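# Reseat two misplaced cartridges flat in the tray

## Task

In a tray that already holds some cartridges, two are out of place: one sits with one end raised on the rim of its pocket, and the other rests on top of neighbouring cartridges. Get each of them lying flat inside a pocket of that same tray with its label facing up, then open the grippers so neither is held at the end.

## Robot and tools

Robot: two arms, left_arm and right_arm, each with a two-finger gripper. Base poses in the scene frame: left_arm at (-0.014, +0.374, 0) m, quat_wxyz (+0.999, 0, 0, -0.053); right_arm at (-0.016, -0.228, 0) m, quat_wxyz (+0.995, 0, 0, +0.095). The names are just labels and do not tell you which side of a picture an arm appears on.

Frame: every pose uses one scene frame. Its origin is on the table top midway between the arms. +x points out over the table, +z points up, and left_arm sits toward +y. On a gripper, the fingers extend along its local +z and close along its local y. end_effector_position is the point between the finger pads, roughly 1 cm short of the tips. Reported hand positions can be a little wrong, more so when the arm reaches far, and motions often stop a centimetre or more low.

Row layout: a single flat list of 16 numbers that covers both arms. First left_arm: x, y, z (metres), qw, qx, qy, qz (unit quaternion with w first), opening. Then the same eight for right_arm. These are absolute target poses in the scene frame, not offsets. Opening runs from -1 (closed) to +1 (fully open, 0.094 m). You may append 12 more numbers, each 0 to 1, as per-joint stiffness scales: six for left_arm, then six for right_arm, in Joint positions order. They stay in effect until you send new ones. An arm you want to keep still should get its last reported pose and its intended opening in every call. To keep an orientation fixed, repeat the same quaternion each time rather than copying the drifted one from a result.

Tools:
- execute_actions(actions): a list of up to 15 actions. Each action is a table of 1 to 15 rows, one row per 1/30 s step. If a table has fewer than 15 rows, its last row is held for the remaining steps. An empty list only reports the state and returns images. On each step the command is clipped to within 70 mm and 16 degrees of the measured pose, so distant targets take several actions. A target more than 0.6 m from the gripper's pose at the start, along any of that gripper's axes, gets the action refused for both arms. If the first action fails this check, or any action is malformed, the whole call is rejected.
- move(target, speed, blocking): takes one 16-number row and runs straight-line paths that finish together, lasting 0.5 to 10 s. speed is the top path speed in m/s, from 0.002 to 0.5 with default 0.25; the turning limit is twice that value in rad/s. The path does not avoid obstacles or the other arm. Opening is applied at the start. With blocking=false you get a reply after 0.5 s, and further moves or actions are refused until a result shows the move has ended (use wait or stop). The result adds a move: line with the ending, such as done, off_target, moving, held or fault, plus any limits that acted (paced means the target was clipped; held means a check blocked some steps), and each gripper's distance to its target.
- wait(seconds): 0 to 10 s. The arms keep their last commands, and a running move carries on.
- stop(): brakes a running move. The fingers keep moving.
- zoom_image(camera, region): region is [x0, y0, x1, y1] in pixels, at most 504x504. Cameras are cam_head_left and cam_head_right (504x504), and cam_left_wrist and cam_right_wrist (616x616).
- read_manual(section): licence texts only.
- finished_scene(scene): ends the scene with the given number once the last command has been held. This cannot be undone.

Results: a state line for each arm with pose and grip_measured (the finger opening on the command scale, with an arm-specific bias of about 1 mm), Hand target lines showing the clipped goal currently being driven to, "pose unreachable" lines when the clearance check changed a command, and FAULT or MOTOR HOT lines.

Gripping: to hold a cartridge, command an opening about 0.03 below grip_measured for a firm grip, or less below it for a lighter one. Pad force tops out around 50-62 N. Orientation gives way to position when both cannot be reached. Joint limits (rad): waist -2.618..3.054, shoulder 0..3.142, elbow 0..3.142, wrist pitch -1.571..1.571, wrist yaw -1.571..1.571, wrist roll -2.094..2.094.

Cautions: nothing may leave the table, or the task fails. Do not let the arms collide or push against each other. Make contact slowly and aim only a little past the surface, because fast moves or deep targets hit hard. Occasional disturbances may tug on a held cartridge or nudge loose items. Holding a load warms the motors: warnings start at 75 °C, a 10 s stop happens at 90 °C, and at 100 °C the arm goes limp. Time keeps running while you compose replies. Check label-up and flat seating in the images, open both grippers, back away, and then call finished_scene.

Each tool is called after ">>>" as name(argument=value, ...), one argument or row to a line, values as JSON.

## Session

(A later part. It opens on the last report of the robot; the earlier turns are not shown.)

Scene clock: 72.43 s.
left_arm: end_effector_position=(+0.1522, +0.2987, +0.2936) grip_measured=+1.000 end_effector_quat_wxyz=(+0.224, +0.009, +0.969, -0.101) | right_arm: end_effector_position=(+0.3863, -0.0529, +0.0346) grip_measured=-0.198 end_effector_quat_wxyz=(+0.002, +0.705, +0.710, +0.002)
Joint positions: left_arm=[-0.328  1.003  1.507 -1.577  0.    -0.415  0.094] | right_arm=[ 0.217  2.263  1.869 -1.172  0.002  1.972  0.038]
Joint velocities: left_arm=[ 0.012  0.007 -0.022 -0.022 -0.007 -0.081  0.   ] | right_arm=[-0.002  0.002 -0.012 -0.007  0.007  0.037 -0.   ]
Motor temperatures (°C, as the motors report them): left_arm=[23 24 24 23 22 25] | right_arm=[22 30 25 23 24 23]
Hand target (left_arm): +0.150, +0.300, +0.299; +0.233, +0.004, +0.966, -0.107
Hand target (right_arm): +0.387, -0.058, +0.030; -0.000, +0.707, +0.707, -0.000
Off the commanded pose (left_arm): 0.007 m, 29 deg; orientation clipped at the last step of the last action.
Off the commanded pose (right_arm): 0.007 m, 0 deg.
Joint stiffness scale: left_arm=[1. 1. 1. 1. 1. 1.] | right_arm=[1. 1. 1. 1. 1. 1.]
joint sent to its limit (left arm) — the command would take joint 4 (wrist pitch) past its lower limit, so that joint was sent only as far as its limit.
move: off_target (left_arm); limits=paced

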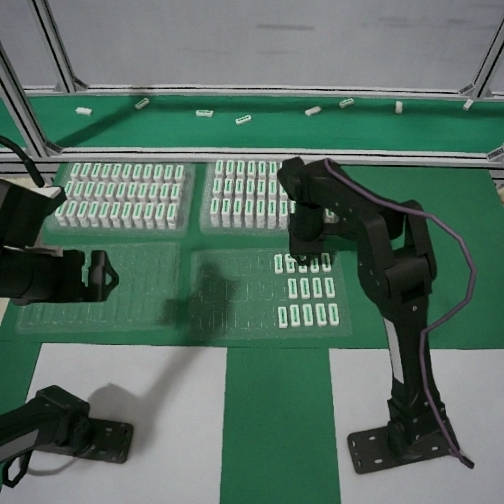

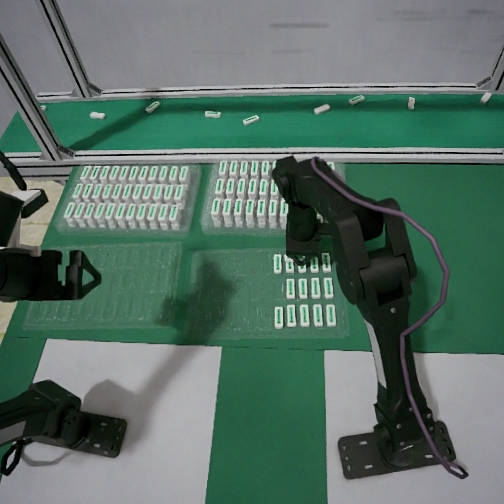

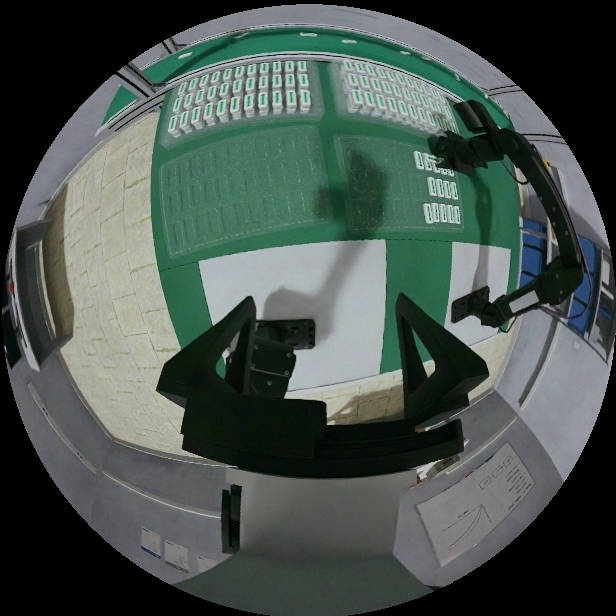

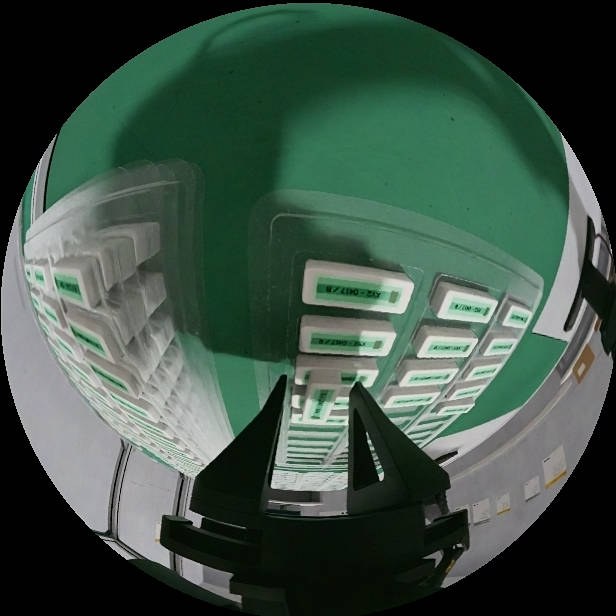

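>>> move(
  target=[0.15,0.3,0.3,0,0,1,0,1, 0.387,-0.05,0.024,0,0.707,0.707,0,-0.2],
  speed=0.05,
)

>>> move(
  target=[0.15,0.3,0.3,0,0,1,0,1, 0.387,-0.05,0.024,0,0.707,0.707,0,-0.9],
  speed=0.05,
)

Scene clock: 83.10 s.
left_arm: end_effector_position=(+0.1522, +0.2987, +0.2936) grip_measured=+1.000 end_effector_quat_wxyz=(+0.224, +0.009, +0.969, -0.101) | right_arm: end_effector_position=(+0.3861, -0.0529, +0.0303) grip_measured=-0.198 end_effector_quat_wxyz=(+0.000, +0.707, +0.708, -0.002)
Joint positions: left_arm=[-0.328  1.003  1.507 -1.577  0.    -0.415  0.094] | right_arm=[ 0.217  2.273  1.869 -1.169  0.002  1.978  0.038]
Joint velocities: left_arm=[ 0.017 -0.007  0.002 -0.066 -0.007 -0.037  0.   ] | right_arm=[ 0.012  0.027  0.002 -0.007  0.022 -0.051 -0.   ]
Motor temperatures (°C, as the motors report them): left_arm=[23 24 24 23 22 25] | right_arm=[22 31 25 23 24 23]
Hand target (left_arm): +0.150, +0.300, +0.299; +0.233, +0.004, +0.966, -0.107
Hand target (right_arm): +0.387, -0.050, +0.024; +0.000, +0.707, +0.707, +0.000
Off the commanded pose (left_arm): 0.007 m, 29 deg; orientation clipped at the last step of the last action.
Off the commanded pose (right_arm): 0.007 m, 0 deg.
Joint stiffness scale: left_arm=[1. 1. 1. 1. 1. 1.] | right_arm=[1. 1. 1. 1. 1. 1.]
joint sent to its limit (left arm) — the command would take joint 4 (wrist pitch) past its lower limit, so that joint was sent only as far as its limit.
move: off_target (left_arm); limits=paced

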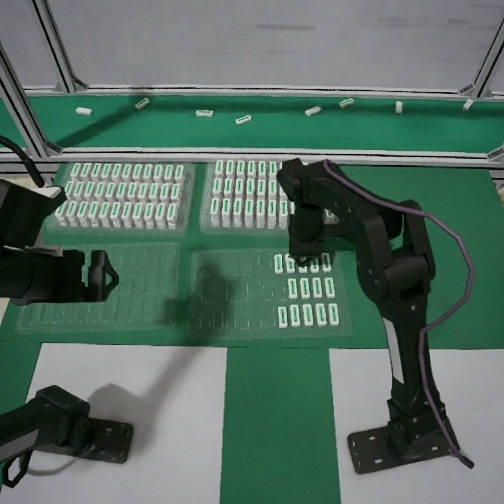

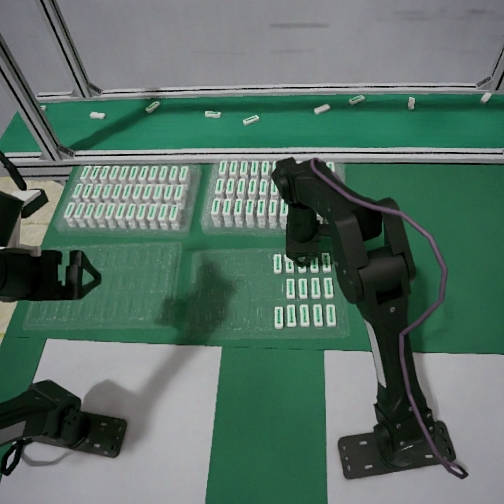

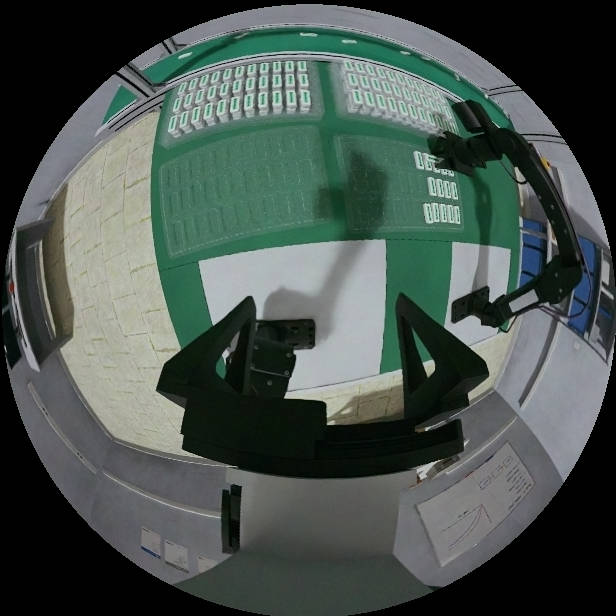

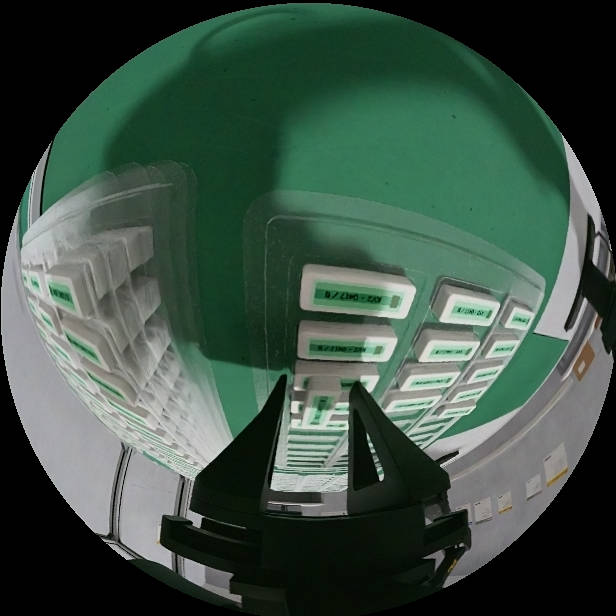

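Scene clock: 88.30 s.
left_arm: end_effector_position=(+0.1522, +0.2987, +0.2936) grip_measured=+1.000 end_effector_quat_wxyz=(+0.224, +0.009, +0.969, -0.101) | right_arm: end_effector_position=(+0.3888, -0.0520, +0.0303) grip_measured=-0.665 end_effector_quat_wxyz=(+0.003, +0.707, +0.707, +0.003)
Joint positions: left_arm=[-0.328  1.003  1.507 -1.577  0.    -0.415  0.094] | right_arm=[ 0.217  2.273  1.869 -1.158  0.003  1.979  0.016]
Joint velocities: left_arm=[ 0.012 -0.027  0.007  0.007  0.007 -0.066  0.   ] | right_arm=[-0.007  0.002 -0.007  0.037 -0.007 -0.007 -0.001]
Motor temperatures (°C, as the motors report them): left_arm=[23 24 24 23 22 25] | right_arm=[22 31 25 23 24 23]
Hand target (left_arm): +0.150, +0.300, +0.299; +0.233, +0.004, +0.966, -0.107
Hand target (right_arm): +0.387, -0.050, +0.024; -0.000, +0.707, +0.707, -0.000
Off the commanded pose (left_arm): 0.007 m, 29 deg; orientation clipped at the last step of the last action.
Off the commanded pose (right_arm): 0.007 m, 1 deg.
Joint stiffness scale: left_arm=[1. 1. 1. 1. 1. 1.] | right_arm=[1. 1. 1. 1. 1. 1.]
joint sent to its limit (left arm) — the command would take joint 4 (wrist pitch) past its lower limit, so that joint was sent only as far as its limit.
move: off_target (left_arm); limits=paced

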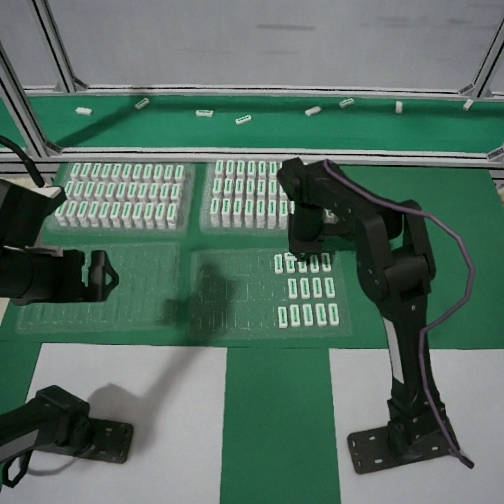

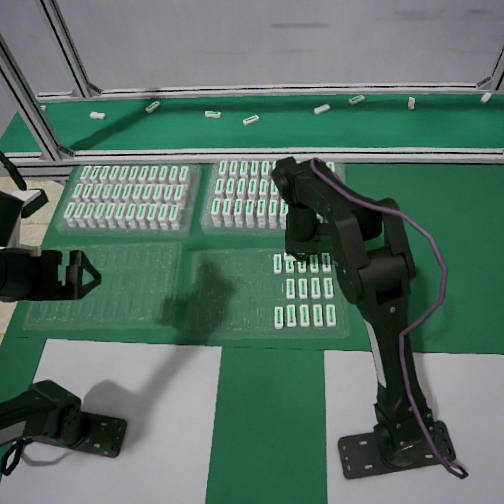

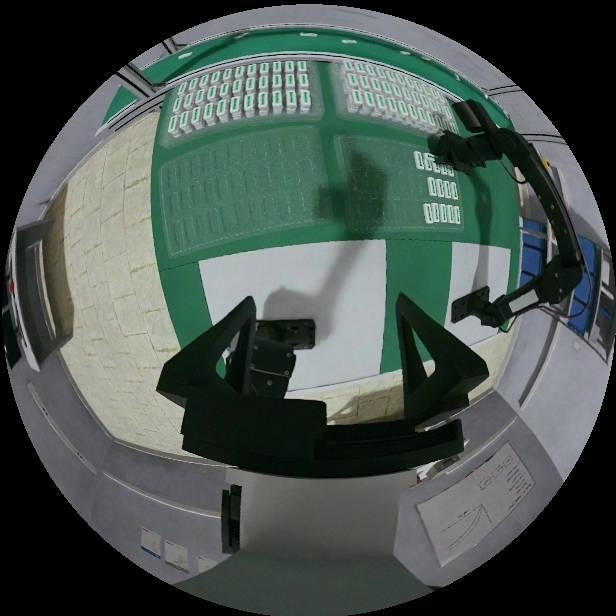

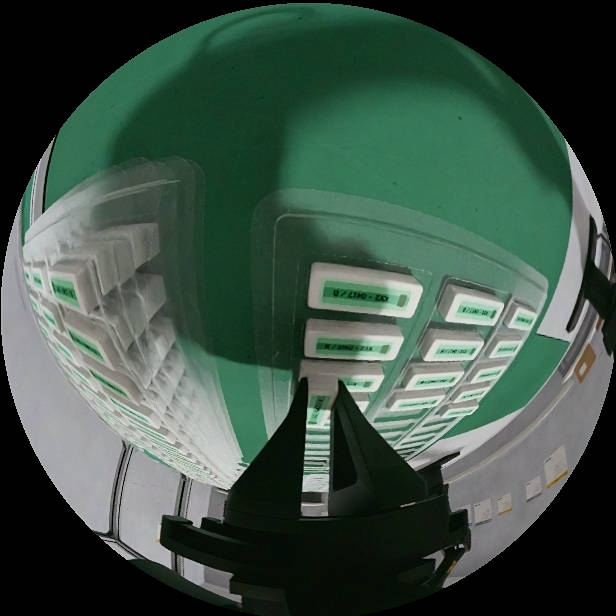

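>>> move(
  target=[0.152,0.299,0.294,0.224,0.009,0.969,-0.101,1, 0.387,-0.05,0.08,0,0.707,0.707,0,-0.72],
  speed=0.1,
)

>>> move(
  target=[0.152,0.299,0.294,0.224,0.009,0.969,-0.101,1, 0.317,0.005,0.07,0,0,1,0,-0.72],
)

Scene clock: 99.90 s.
left_arm: end_effector_position=(+0.1522, +0.2987, +0.2936) grip_measured=+1.000 end_effector_quat_wxyz=(+0.224, +0.009, +0.969, -0.101) | right_arm: end_effector_position=(+0.3841, -0.0539, +0.0650) grip_measured=-0.665 end_effector_quat_wxyz=(-0.004, +0.707, +0.707, -0.012)
Joint positions: left_arm=[-0.328  1.003  1.507 -1.577  0.    -0.415  0.094] | right_arm=[ 0.217  2.273  2.007 -1.33   0.002  1.979  0.016]
Joint velocities: left_arm=[ 0.002 -0.027 -0.002 -0.037 -0.007 -0.022  0.   ] | right_arm=[ 0.007  0.002  0.017  0.037  0.037 -0.022 -0.001]
Motor temperatures (°C, as the motors report them): left_arm=[23 24 25 23 22 25] | right_arm=[22 31 25 22 24 23]
Hand target (left_arm): +0.152, +0.299, +0.294; +0.224, +0.009, +0.969, -0.101
Hand target (right_arm): +0.386, -0.050, +0.080; +0.000, +0.707, +0.707, +0.000
Off the commanded pose (left_arm): 0.001 m, 0 deg.
Off the commanded pose (right_arm): 0.016 m, 1 deg.
Joint stiffness scale: left_arm=[1. 1. 1. 1. 1. 1.] | right_arm=[1. 1. 1. 1. 1. 1.]
move: off_target (right_arm)

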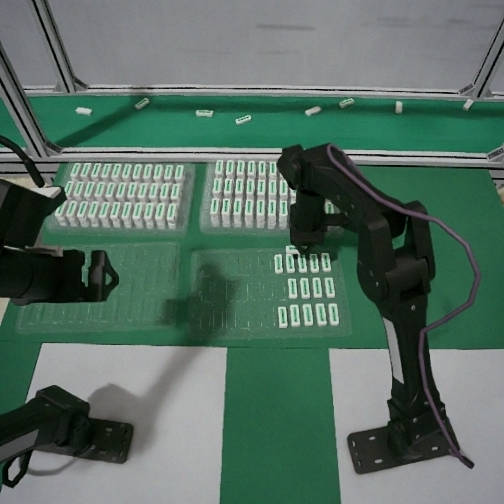

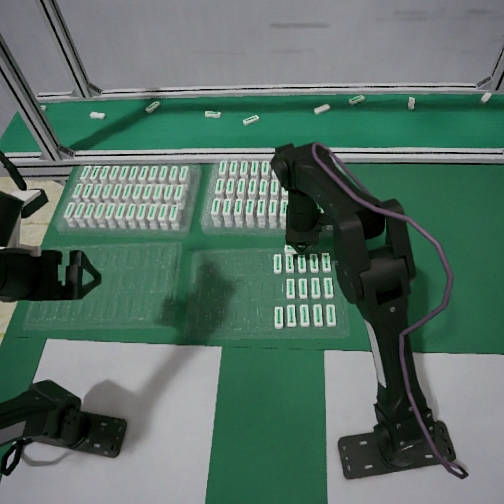

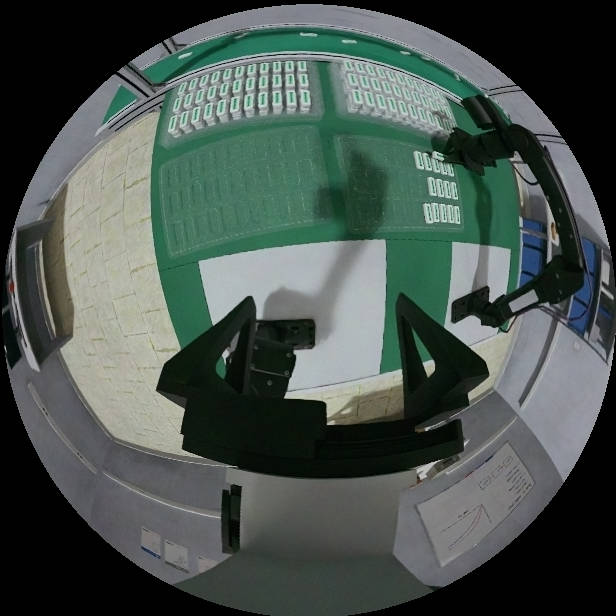

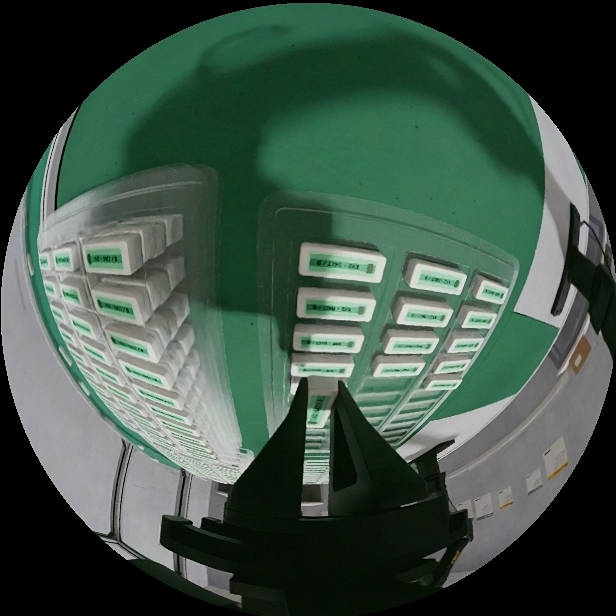

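Scene clock: 103.60 s.
left_arm: end_effector_position=(+0.1522, +0.2987, +0.2936) grip_measured=+1.000 end_effector_quat_wxyz=(+0.224, +0.009, +0.969, -0.101) | right_arm: end_effector_position=(+0.3173, -0.0009, +0.0599) grip_measured=-0.666 end_effector_quat_wxyz=(-0.015, +0.009, +1.000, -0.012)
Joint positions: left_arm=[-0.328  1.003  1.507 -1.577  0.    -0.415  0.094] | right_arm=[ 0.405  2.141  1.771 -1.238  0.002  0.615  0.016]
Joint velocities: left_arm=[ 0.007 -0.012  0.002 -0.022  0.007  0.022  0.   ] | right_arm=[-0.002 -0.022 -0.007  0.037 -0.081 -0.066  0.   ]
Motor temperatures (°C, as the motors report them): left_arm=[23 24 25 24 22 25] | right_arm=[22 32 25 22 24 23]
Hand target (left_arm): +0.152, +0.299, +0.294; +0.224, +0.009, +0.969, -0.101
Hand target (right_arm): +0.317, +0.005, +0.070; -0.000, -0.000, +1.000, +0.001
Off the commanded pose (left_arm): 0.001 m, 0 deg.
Off the commanded pose (right_arm): 0.012 m, 2 deg.
Joint stiffness scale: left_arm=[1. 1. 1. 1. 1. 1.] | right_arm=[1. 1. 1. 1. 1. 1.]
move: off_target (right_arm)

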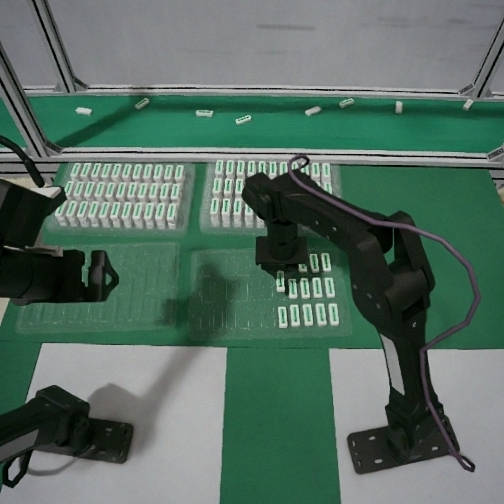

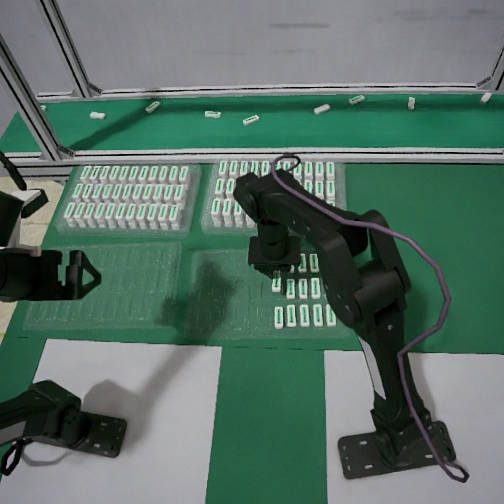

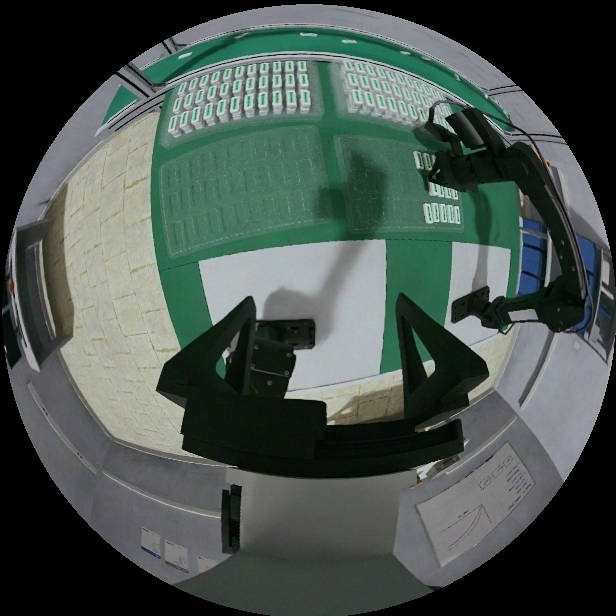

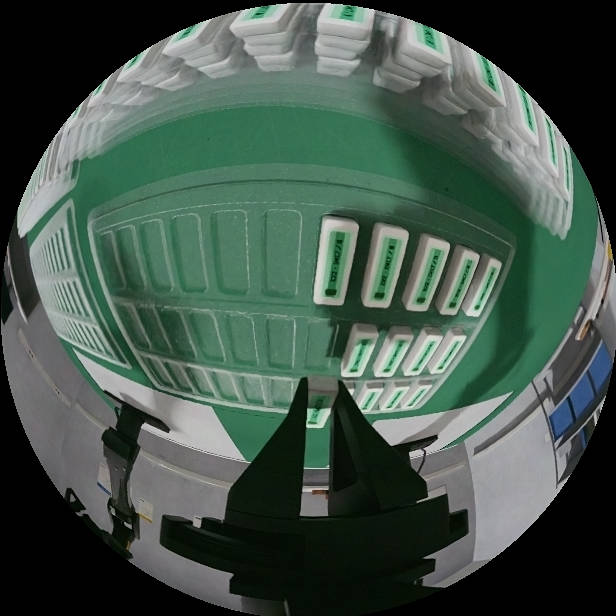

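>>> move(
  target=[0.152,0.299,0.294,0.224,0.009,0.969,-0.101,1, 0.325,0.004,0.04,0,0,1,0,-0.72],
  speed=0.05,
)

>>> zoom_image(
  camera="cam_head_left",
  region=[200, 236, 350, 336],
)

Scene clock: 110.07 s.
left_arm: end_effector_position=(+0.1522, +0.2987, +0.2936) grip_measured=+1.000 end_effector_quat_wxyz=(+0.224, +0.009, +0.969, -0.101) | right_arm: end_effector_position=(+0.3233, +0.0032, +0.0400) grip_measured=-0.666 end_effector_quat_wxyz=(-0.006, +0.002, +1.000, -0.005)
Joint positions: left_arm=[-0.328  1.003  1.507 -1.577  0.    -0.415  0.094] | right_arm=[ 0.405  2.161  1.724 -1.148  0.002  0.6    0.016]
Joint velocities: left_arm=[-0.002  0.002  0.007  0.007  0.037  0.007  0.   ] | right_arm=[-0.012  0.007  0.002 -0.007 -0.007 -0.066 -0.   ]
Motor temperatures (°C, as the motors report them): left_arm=[23 24 24 24 22 25] | right_arm=[22 32 25 22 24 23]
Hand target (left_arm): +0.152, +0.299, +0.294; +0.224, +0.009, +0.969, -0.101
Hand target (right_arm): +0.325, +0.004, +0.040; -0.000, +0.000, +1.000, +0.000
Off the commanded pose (left_arm): 0.001 m, 0 deg.
Off the commanded pose (right_arm): 0.002 m, 1 deg.
Joint stiffness scale: left_arm=[1. 1. 1. 1. 1. 1.] | right_arm=[1. 1. 1. 1. 1. 1.]
move: done

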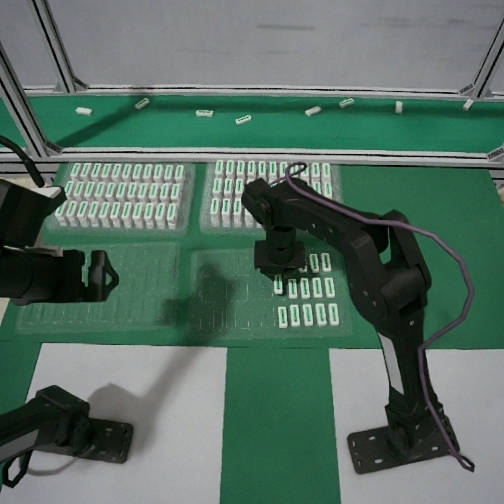

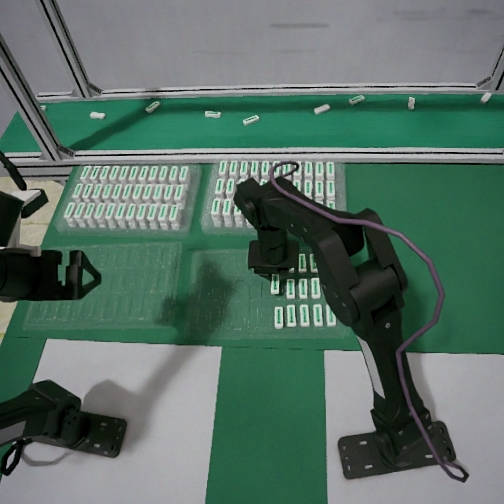

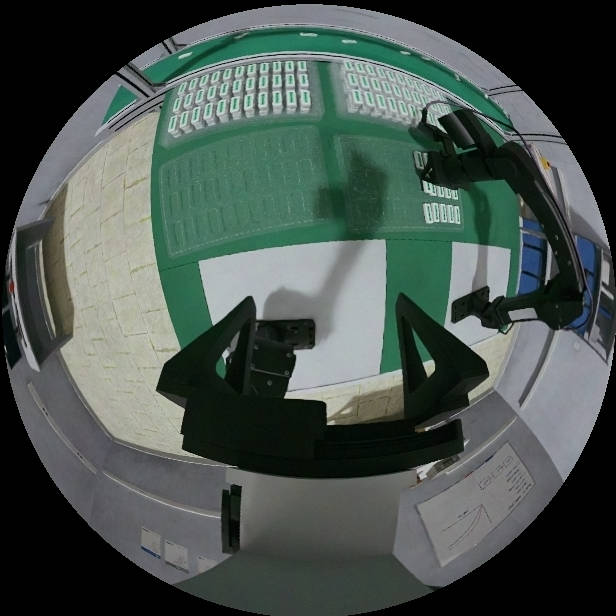

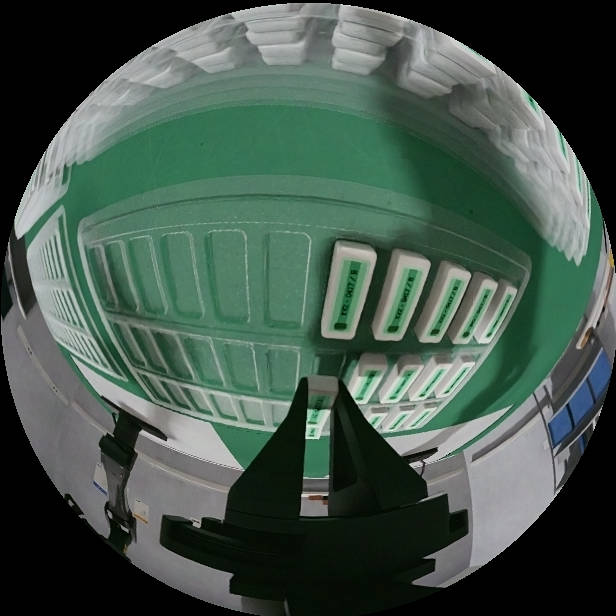

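Region (200, 236, 350, 336) of cam_head_left's 504x504 image, scaled by 3.360, with more detail than that image has.

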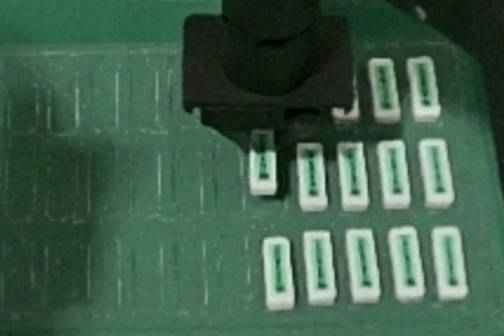

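>>> move(
  target=[0.152,0.299,0.294,0.224,0.009,0.969,-0.101,1, 0.333,-0.004,0.028,0,0,1,0,-0.72],
  speed=0.05,
)

>>> zoom_image(
  camera="cam_head_left",
  region=[200, 236, 350, 336],
)

Scene clock: 117.97 s.
left_arm: end_effector_position=(+0.1522, +0.2987, +0.2936) grip_measured=+1.000 end_effector_quat_wxyz=(+0.224, +0.009, +0.969, -0.101) | right_arm: end_effector_position=(+0.3292, -0.0017, +0.0283) grip_measured=-0.666 end_effector_quat_wxyz=(-0.006, -0.002, +1.000, -0.005)
Joint positions: left_arm=[-0.328  1.003  1.507 -1.577  0.    -0.415  0.094] | right_arm=[ 0.387  2.18   1.706 -1.111  0.002  0.574  0.016]
Joint velocities: left_arm=[ 0.002 -0.037 -0.022 -0.051 -0.022 -0.007  0.   ] | right_arm=[-0.012 -0.022  0.002  0.081 -0.037  0.037  0.001]
Motor temperatures (°C, as the motors report them): left_arm=[23 24 24 24 22 25] | right_arm=[22 32 25 22 24 23]
Hand target (left_arm): +0.152, +0.299, +0.294; +0.224, +0.009, +0.969, -0.101
Hand target (right_arm): +0.333, -0.004, +0.028; -0.000, -0.000, +1.000, -0.000
Off the commanded pose (left_arm): 0.001 m, 0 deg.
Off the commanded pose (right_arm): 0.004 m, 1 deg.
Joint stiffness scale: left_arm=[1. 1. 1. 1. 1. 1.] | right_arm=[1. 1. 1. 1. 1. 1.]
move: done

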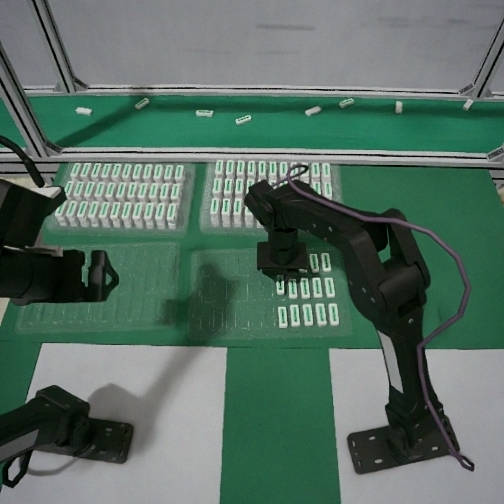

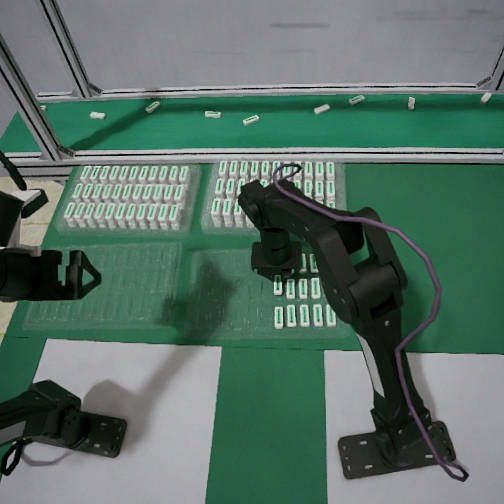

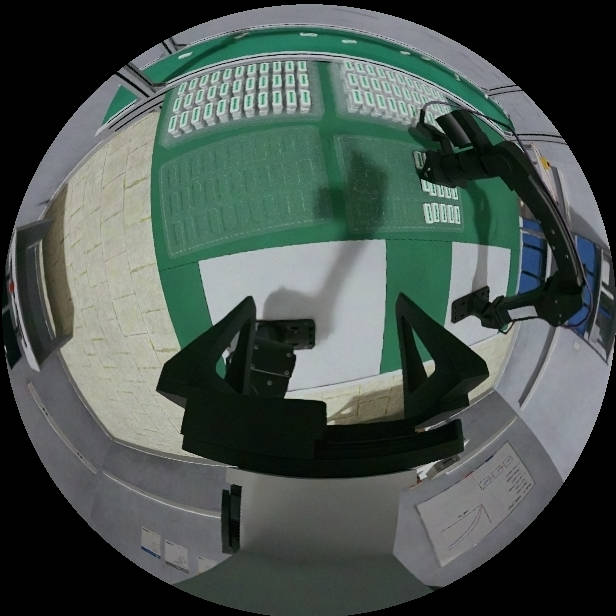

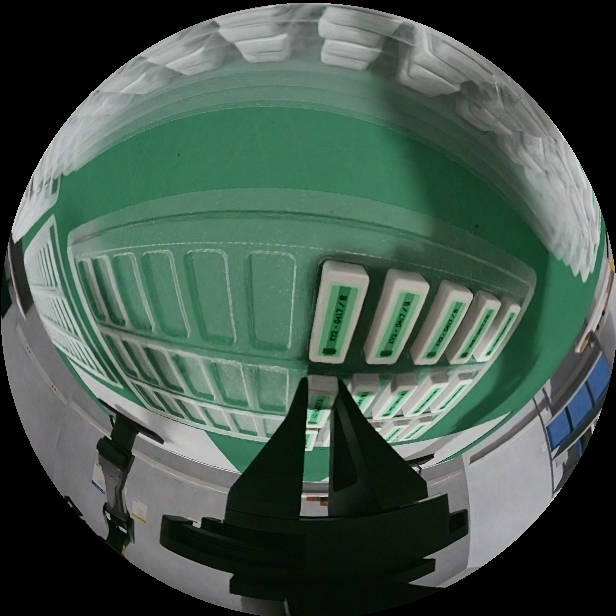

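Region (200, 236, 350, 336) of cam_head_left's 504x504 image, scaled by 3.360, with more detail than that image has.

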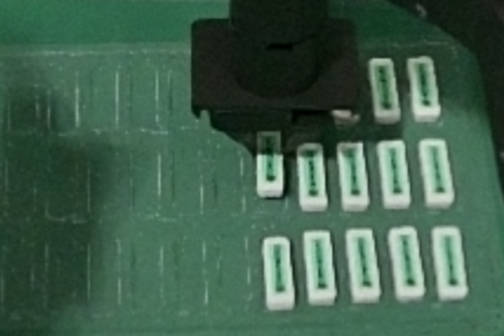

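>>> move(
  target=[0.152,0.299,0.294,0.224,0.009,0.969,-0.101,1, 0.331,-0.004,0.018,0,0,1,0,-0.72],
  speed=0.03,
)

>>> move(
  target=[0.152,0.299,0.294,0.224,0.009,0.969,-0.101,1, 0.331,-0.004,0.018,0,0,1,0,-0.5],
  speed=0.03,
)

>>> move(
  target=[0.152,0.299,0.294,0.224,0.009,0.969,-0.101,1, 0.27,-0.004,0.07,0,0,1,0,-0.5],
  speed=0.1,
)

>>> zoom_image(
  camera="cam_head_left",
  region=[200, 236, 350, 336],
)

Scene clock: 127.37 s.
left_arm: end_effector_position=(+0.1522, +0.2987, +0.2936) grip_measured=+1.000 end_effector_quat_wxyz=(+0.224, +0.009, +0.969, -0.101) | right_arm: end_effector_position=(+0.3292, -0.0017, +0.0244) grip_measured=-0.666 end_effector_quat_wxyz=(-0.004, -0.003, +1.000, -0.004)
Joint positions: left_arm=[-0.328  1.003  1.507 -1.577  0.    -0.415  0.094] | right_arm=[ 0.387  2.18   1.69  -1.092  0.002  0.573  0.016]
Joint velocities: left_arm=[-0.002 -0.012 -0.017  0.007 -0.081 -0.066  0.   ] | right_arm=[ 0.002  0.007 -0.002 -0.022 -0.007  0.037  0.001]
Motor temperatures (°C, as the motors report them): left_arm=[23 24 24 24 22 25] | right_arm=[22 33 25 22 24 23]
Hand target (left_arm): +0.152, +0.299, +0.294; +0.224, +0.009, +0.969, -0.101
Hand target (right_arm): +0.331, -0.004, +0.018; -0.001, +0.000, +1.000, -0.000
Off the commanded pose (left_arm): 0.001 m, 0 deg.
Off the commanded pose (right_arm): 0.007 m, 1 deg.
Joint stiffness scale: left_arm=[1. 1. 1. 1. 1. 1.] | right_arm=[1. 1. 1. 1. 1. 1.]
move: done

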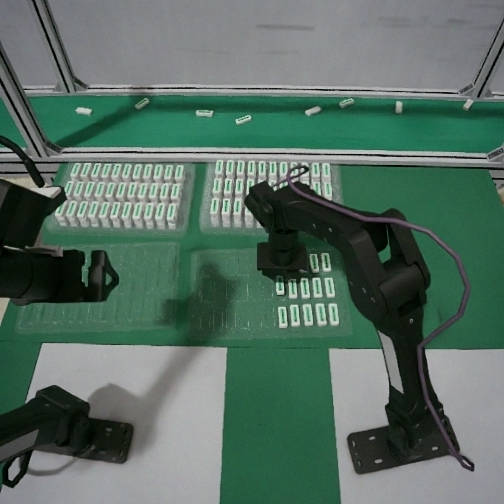

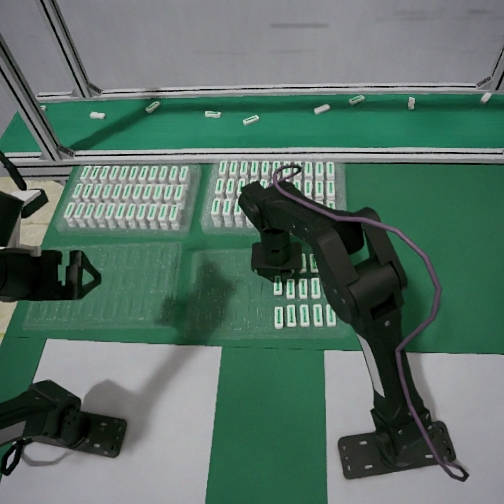

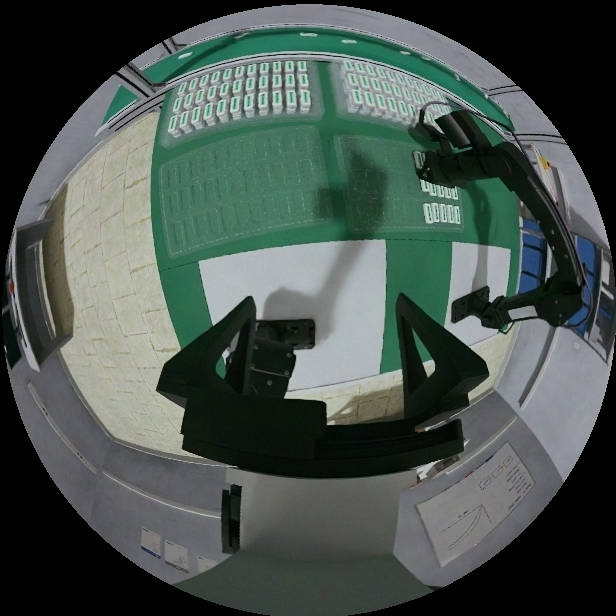

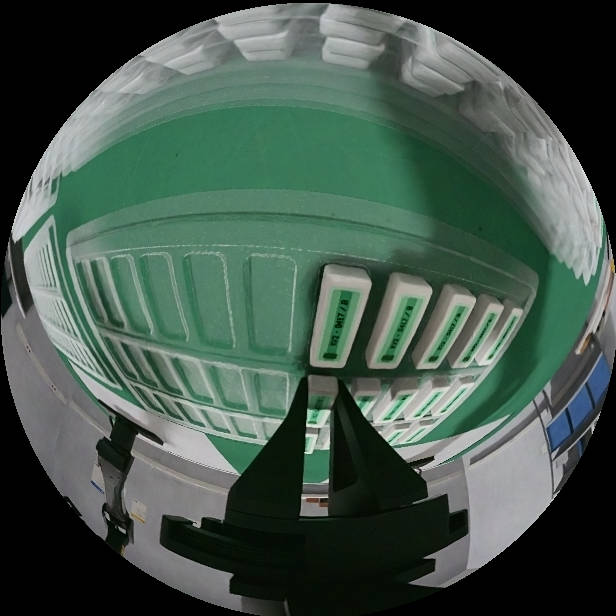

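Scene clock: 128.07 s.
left_arm: end_effector_position=(+0.1522, +0.2987, +0.2936) grip_measured=+1.000 end_effector_quat_wxyz=(+0.224, +0.009, +0.969, -0.101) | right_arm: end_effector_position=(+0.3296, -0.0022, +0.0244) grip_measured=-0.502 end_effector_quat_wxyz=(-0.003, -0.003, +1.000, -0.005)
Joint positions: left_arm=[-0.328  1.003  1.507 -1.577  0.    -0.415  0.094] | right_arm=[ 0.387  2.18   1.69  -1.091  0.006  0.573  0.023]
Joint velocities: left_arm=[-0.012 -0.022 -0.002  0.007 -0.007 -0.051  0.   ] | right_arm=[ 0.002 -0.007 -0.002  0.037 -0.007  0.007  0.001]
Motor temperatures (°C, as the motors report them): left_arm=[23 24 24 24 22 25] | right_arm=[22 33 25 22 24 23]
Hand target (left_arm): +0.152, +0.299, +0.294; +0.224, +0.009, +0.969, -0.101
Hand target (right_arm): +0.331, -0.004, +0.018; -0.000, +0.000, +1.000, -0.000
Off the commanded pose (left_arm): 0.001 m, 0 deg.
Off the commanded pose (right_arm): 0.007 m, 1 deg.
Joint stiffness scale: left_arm=[1. 1. 1. 1. 1. 1.] | right_arm=[1. 1. 1. 1. 1. 1.]
move: done

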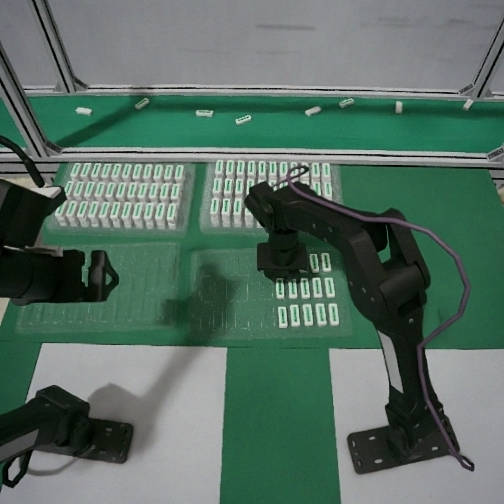

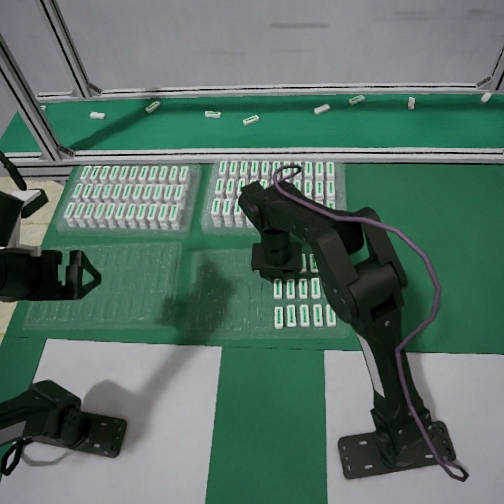

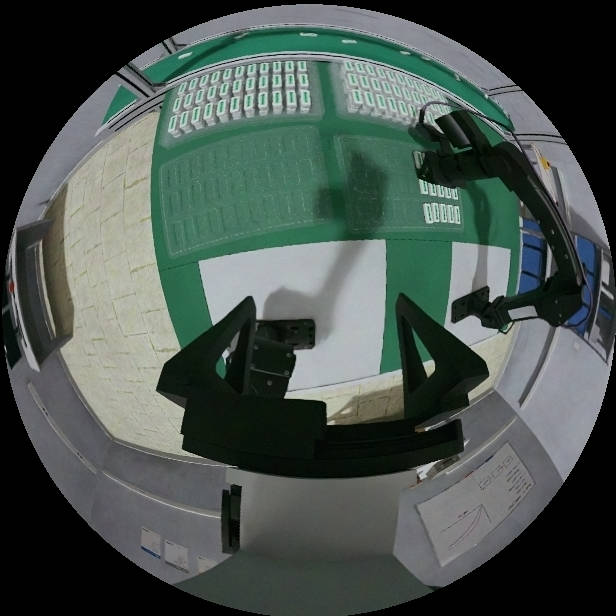

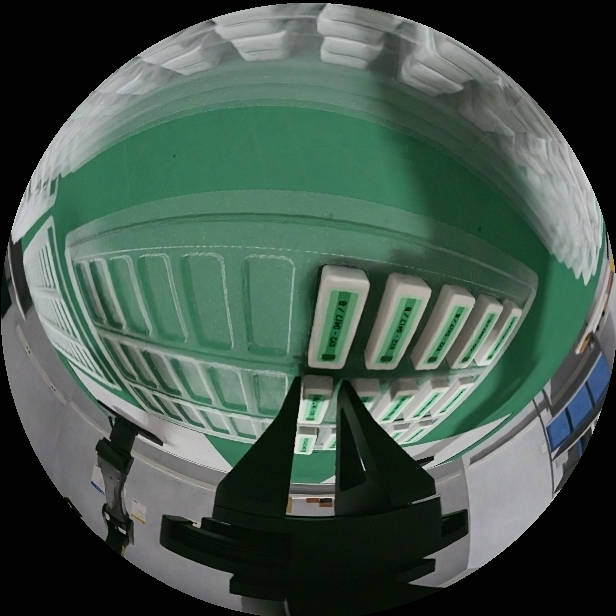

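Scene clock: 129.17 s.
left_arm: end_effector_position=(+0.1522, +0.2987, +0.2936) grip_measured=+1.000 end_effector_quat_wxyz=(+0.224, +0.009, +0.969, -0.101) | right_arm: end_effector_position=(+0.2775, -0.0045, +0.0642) grip_measured=-0.502 end_effector_quat_wxyz=(+0.002, +0.002, +1.000, -0.000)
Joint positions: left_arm=[-0.328  1.003  1.507 -1.577  0.    -0.415  0.094] | right_arm=[ 0.458  1.963  1.524 -1.129  0.003  0.652  0.023]
Joint velocities: left_arm=[ 0.002  0.002 -0.022 -0.051  0.037 -0.051  0.   ] | right_arm=[ 0.017 -0.007 -0.012  0.066  0.022  0.007 -0.   ]
Motor temperatures (°C, as the motors report them): left_arm=[23 24 24 24 22 25] | right_arm=[22 33 25 22 24 23]
Hand target (left_arm): +0.152, +0.299, +0.294; +0.224, +0.009, +0.969, -0.101
Hand target (right_arm): +0.270, -0.005, +0.070; -0.000, +0.000, +1.000, +0.001
Off the commanded pose (left_arm): 0.001 m, 0 deg.
Off the commanded pose (right_arm): 0.009 m, 0 deg.
Joint stiffness scale: left_arm=[1. 1. 1. 1. 1. 1.] | right_arm=[1. 1. 1. 1. 1. 1.]
move: done

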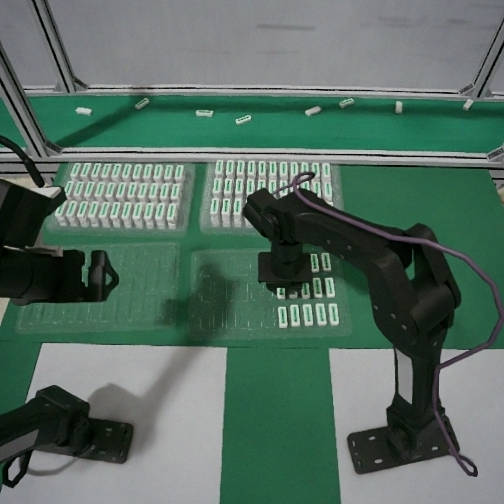

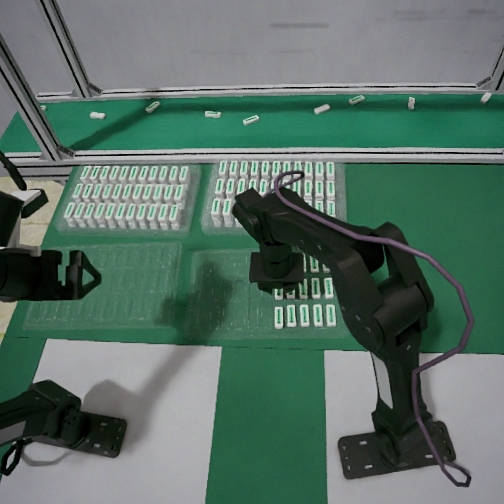

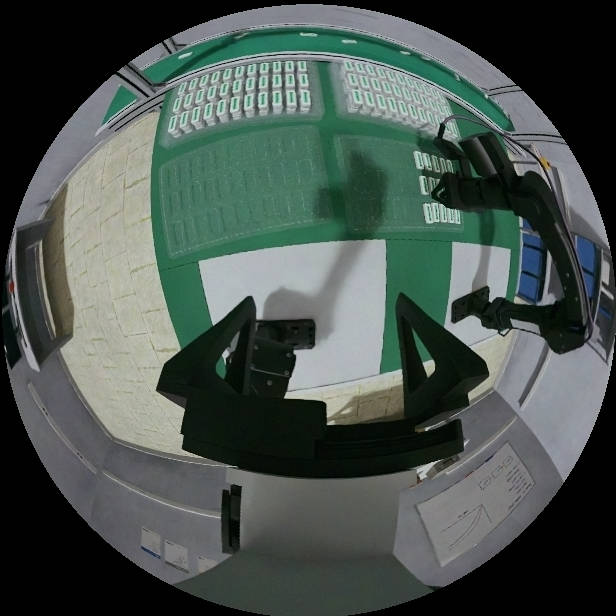

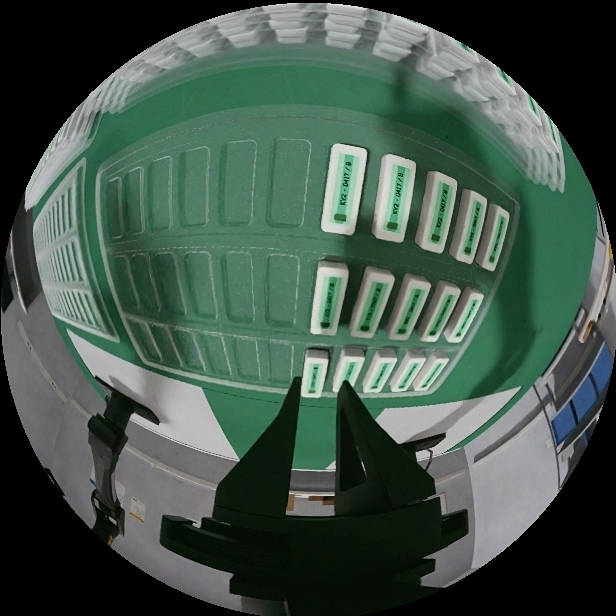

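Region (200, 236, 350, 336) of cam_head_left's 504x504 image, scaled by 3.360, with more detail than that image has.

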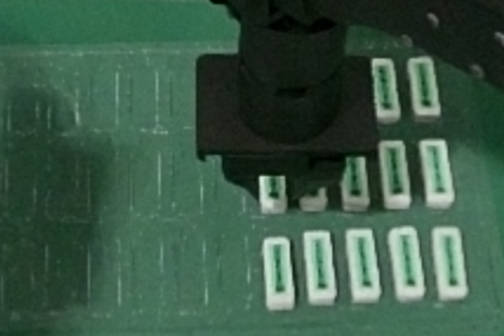

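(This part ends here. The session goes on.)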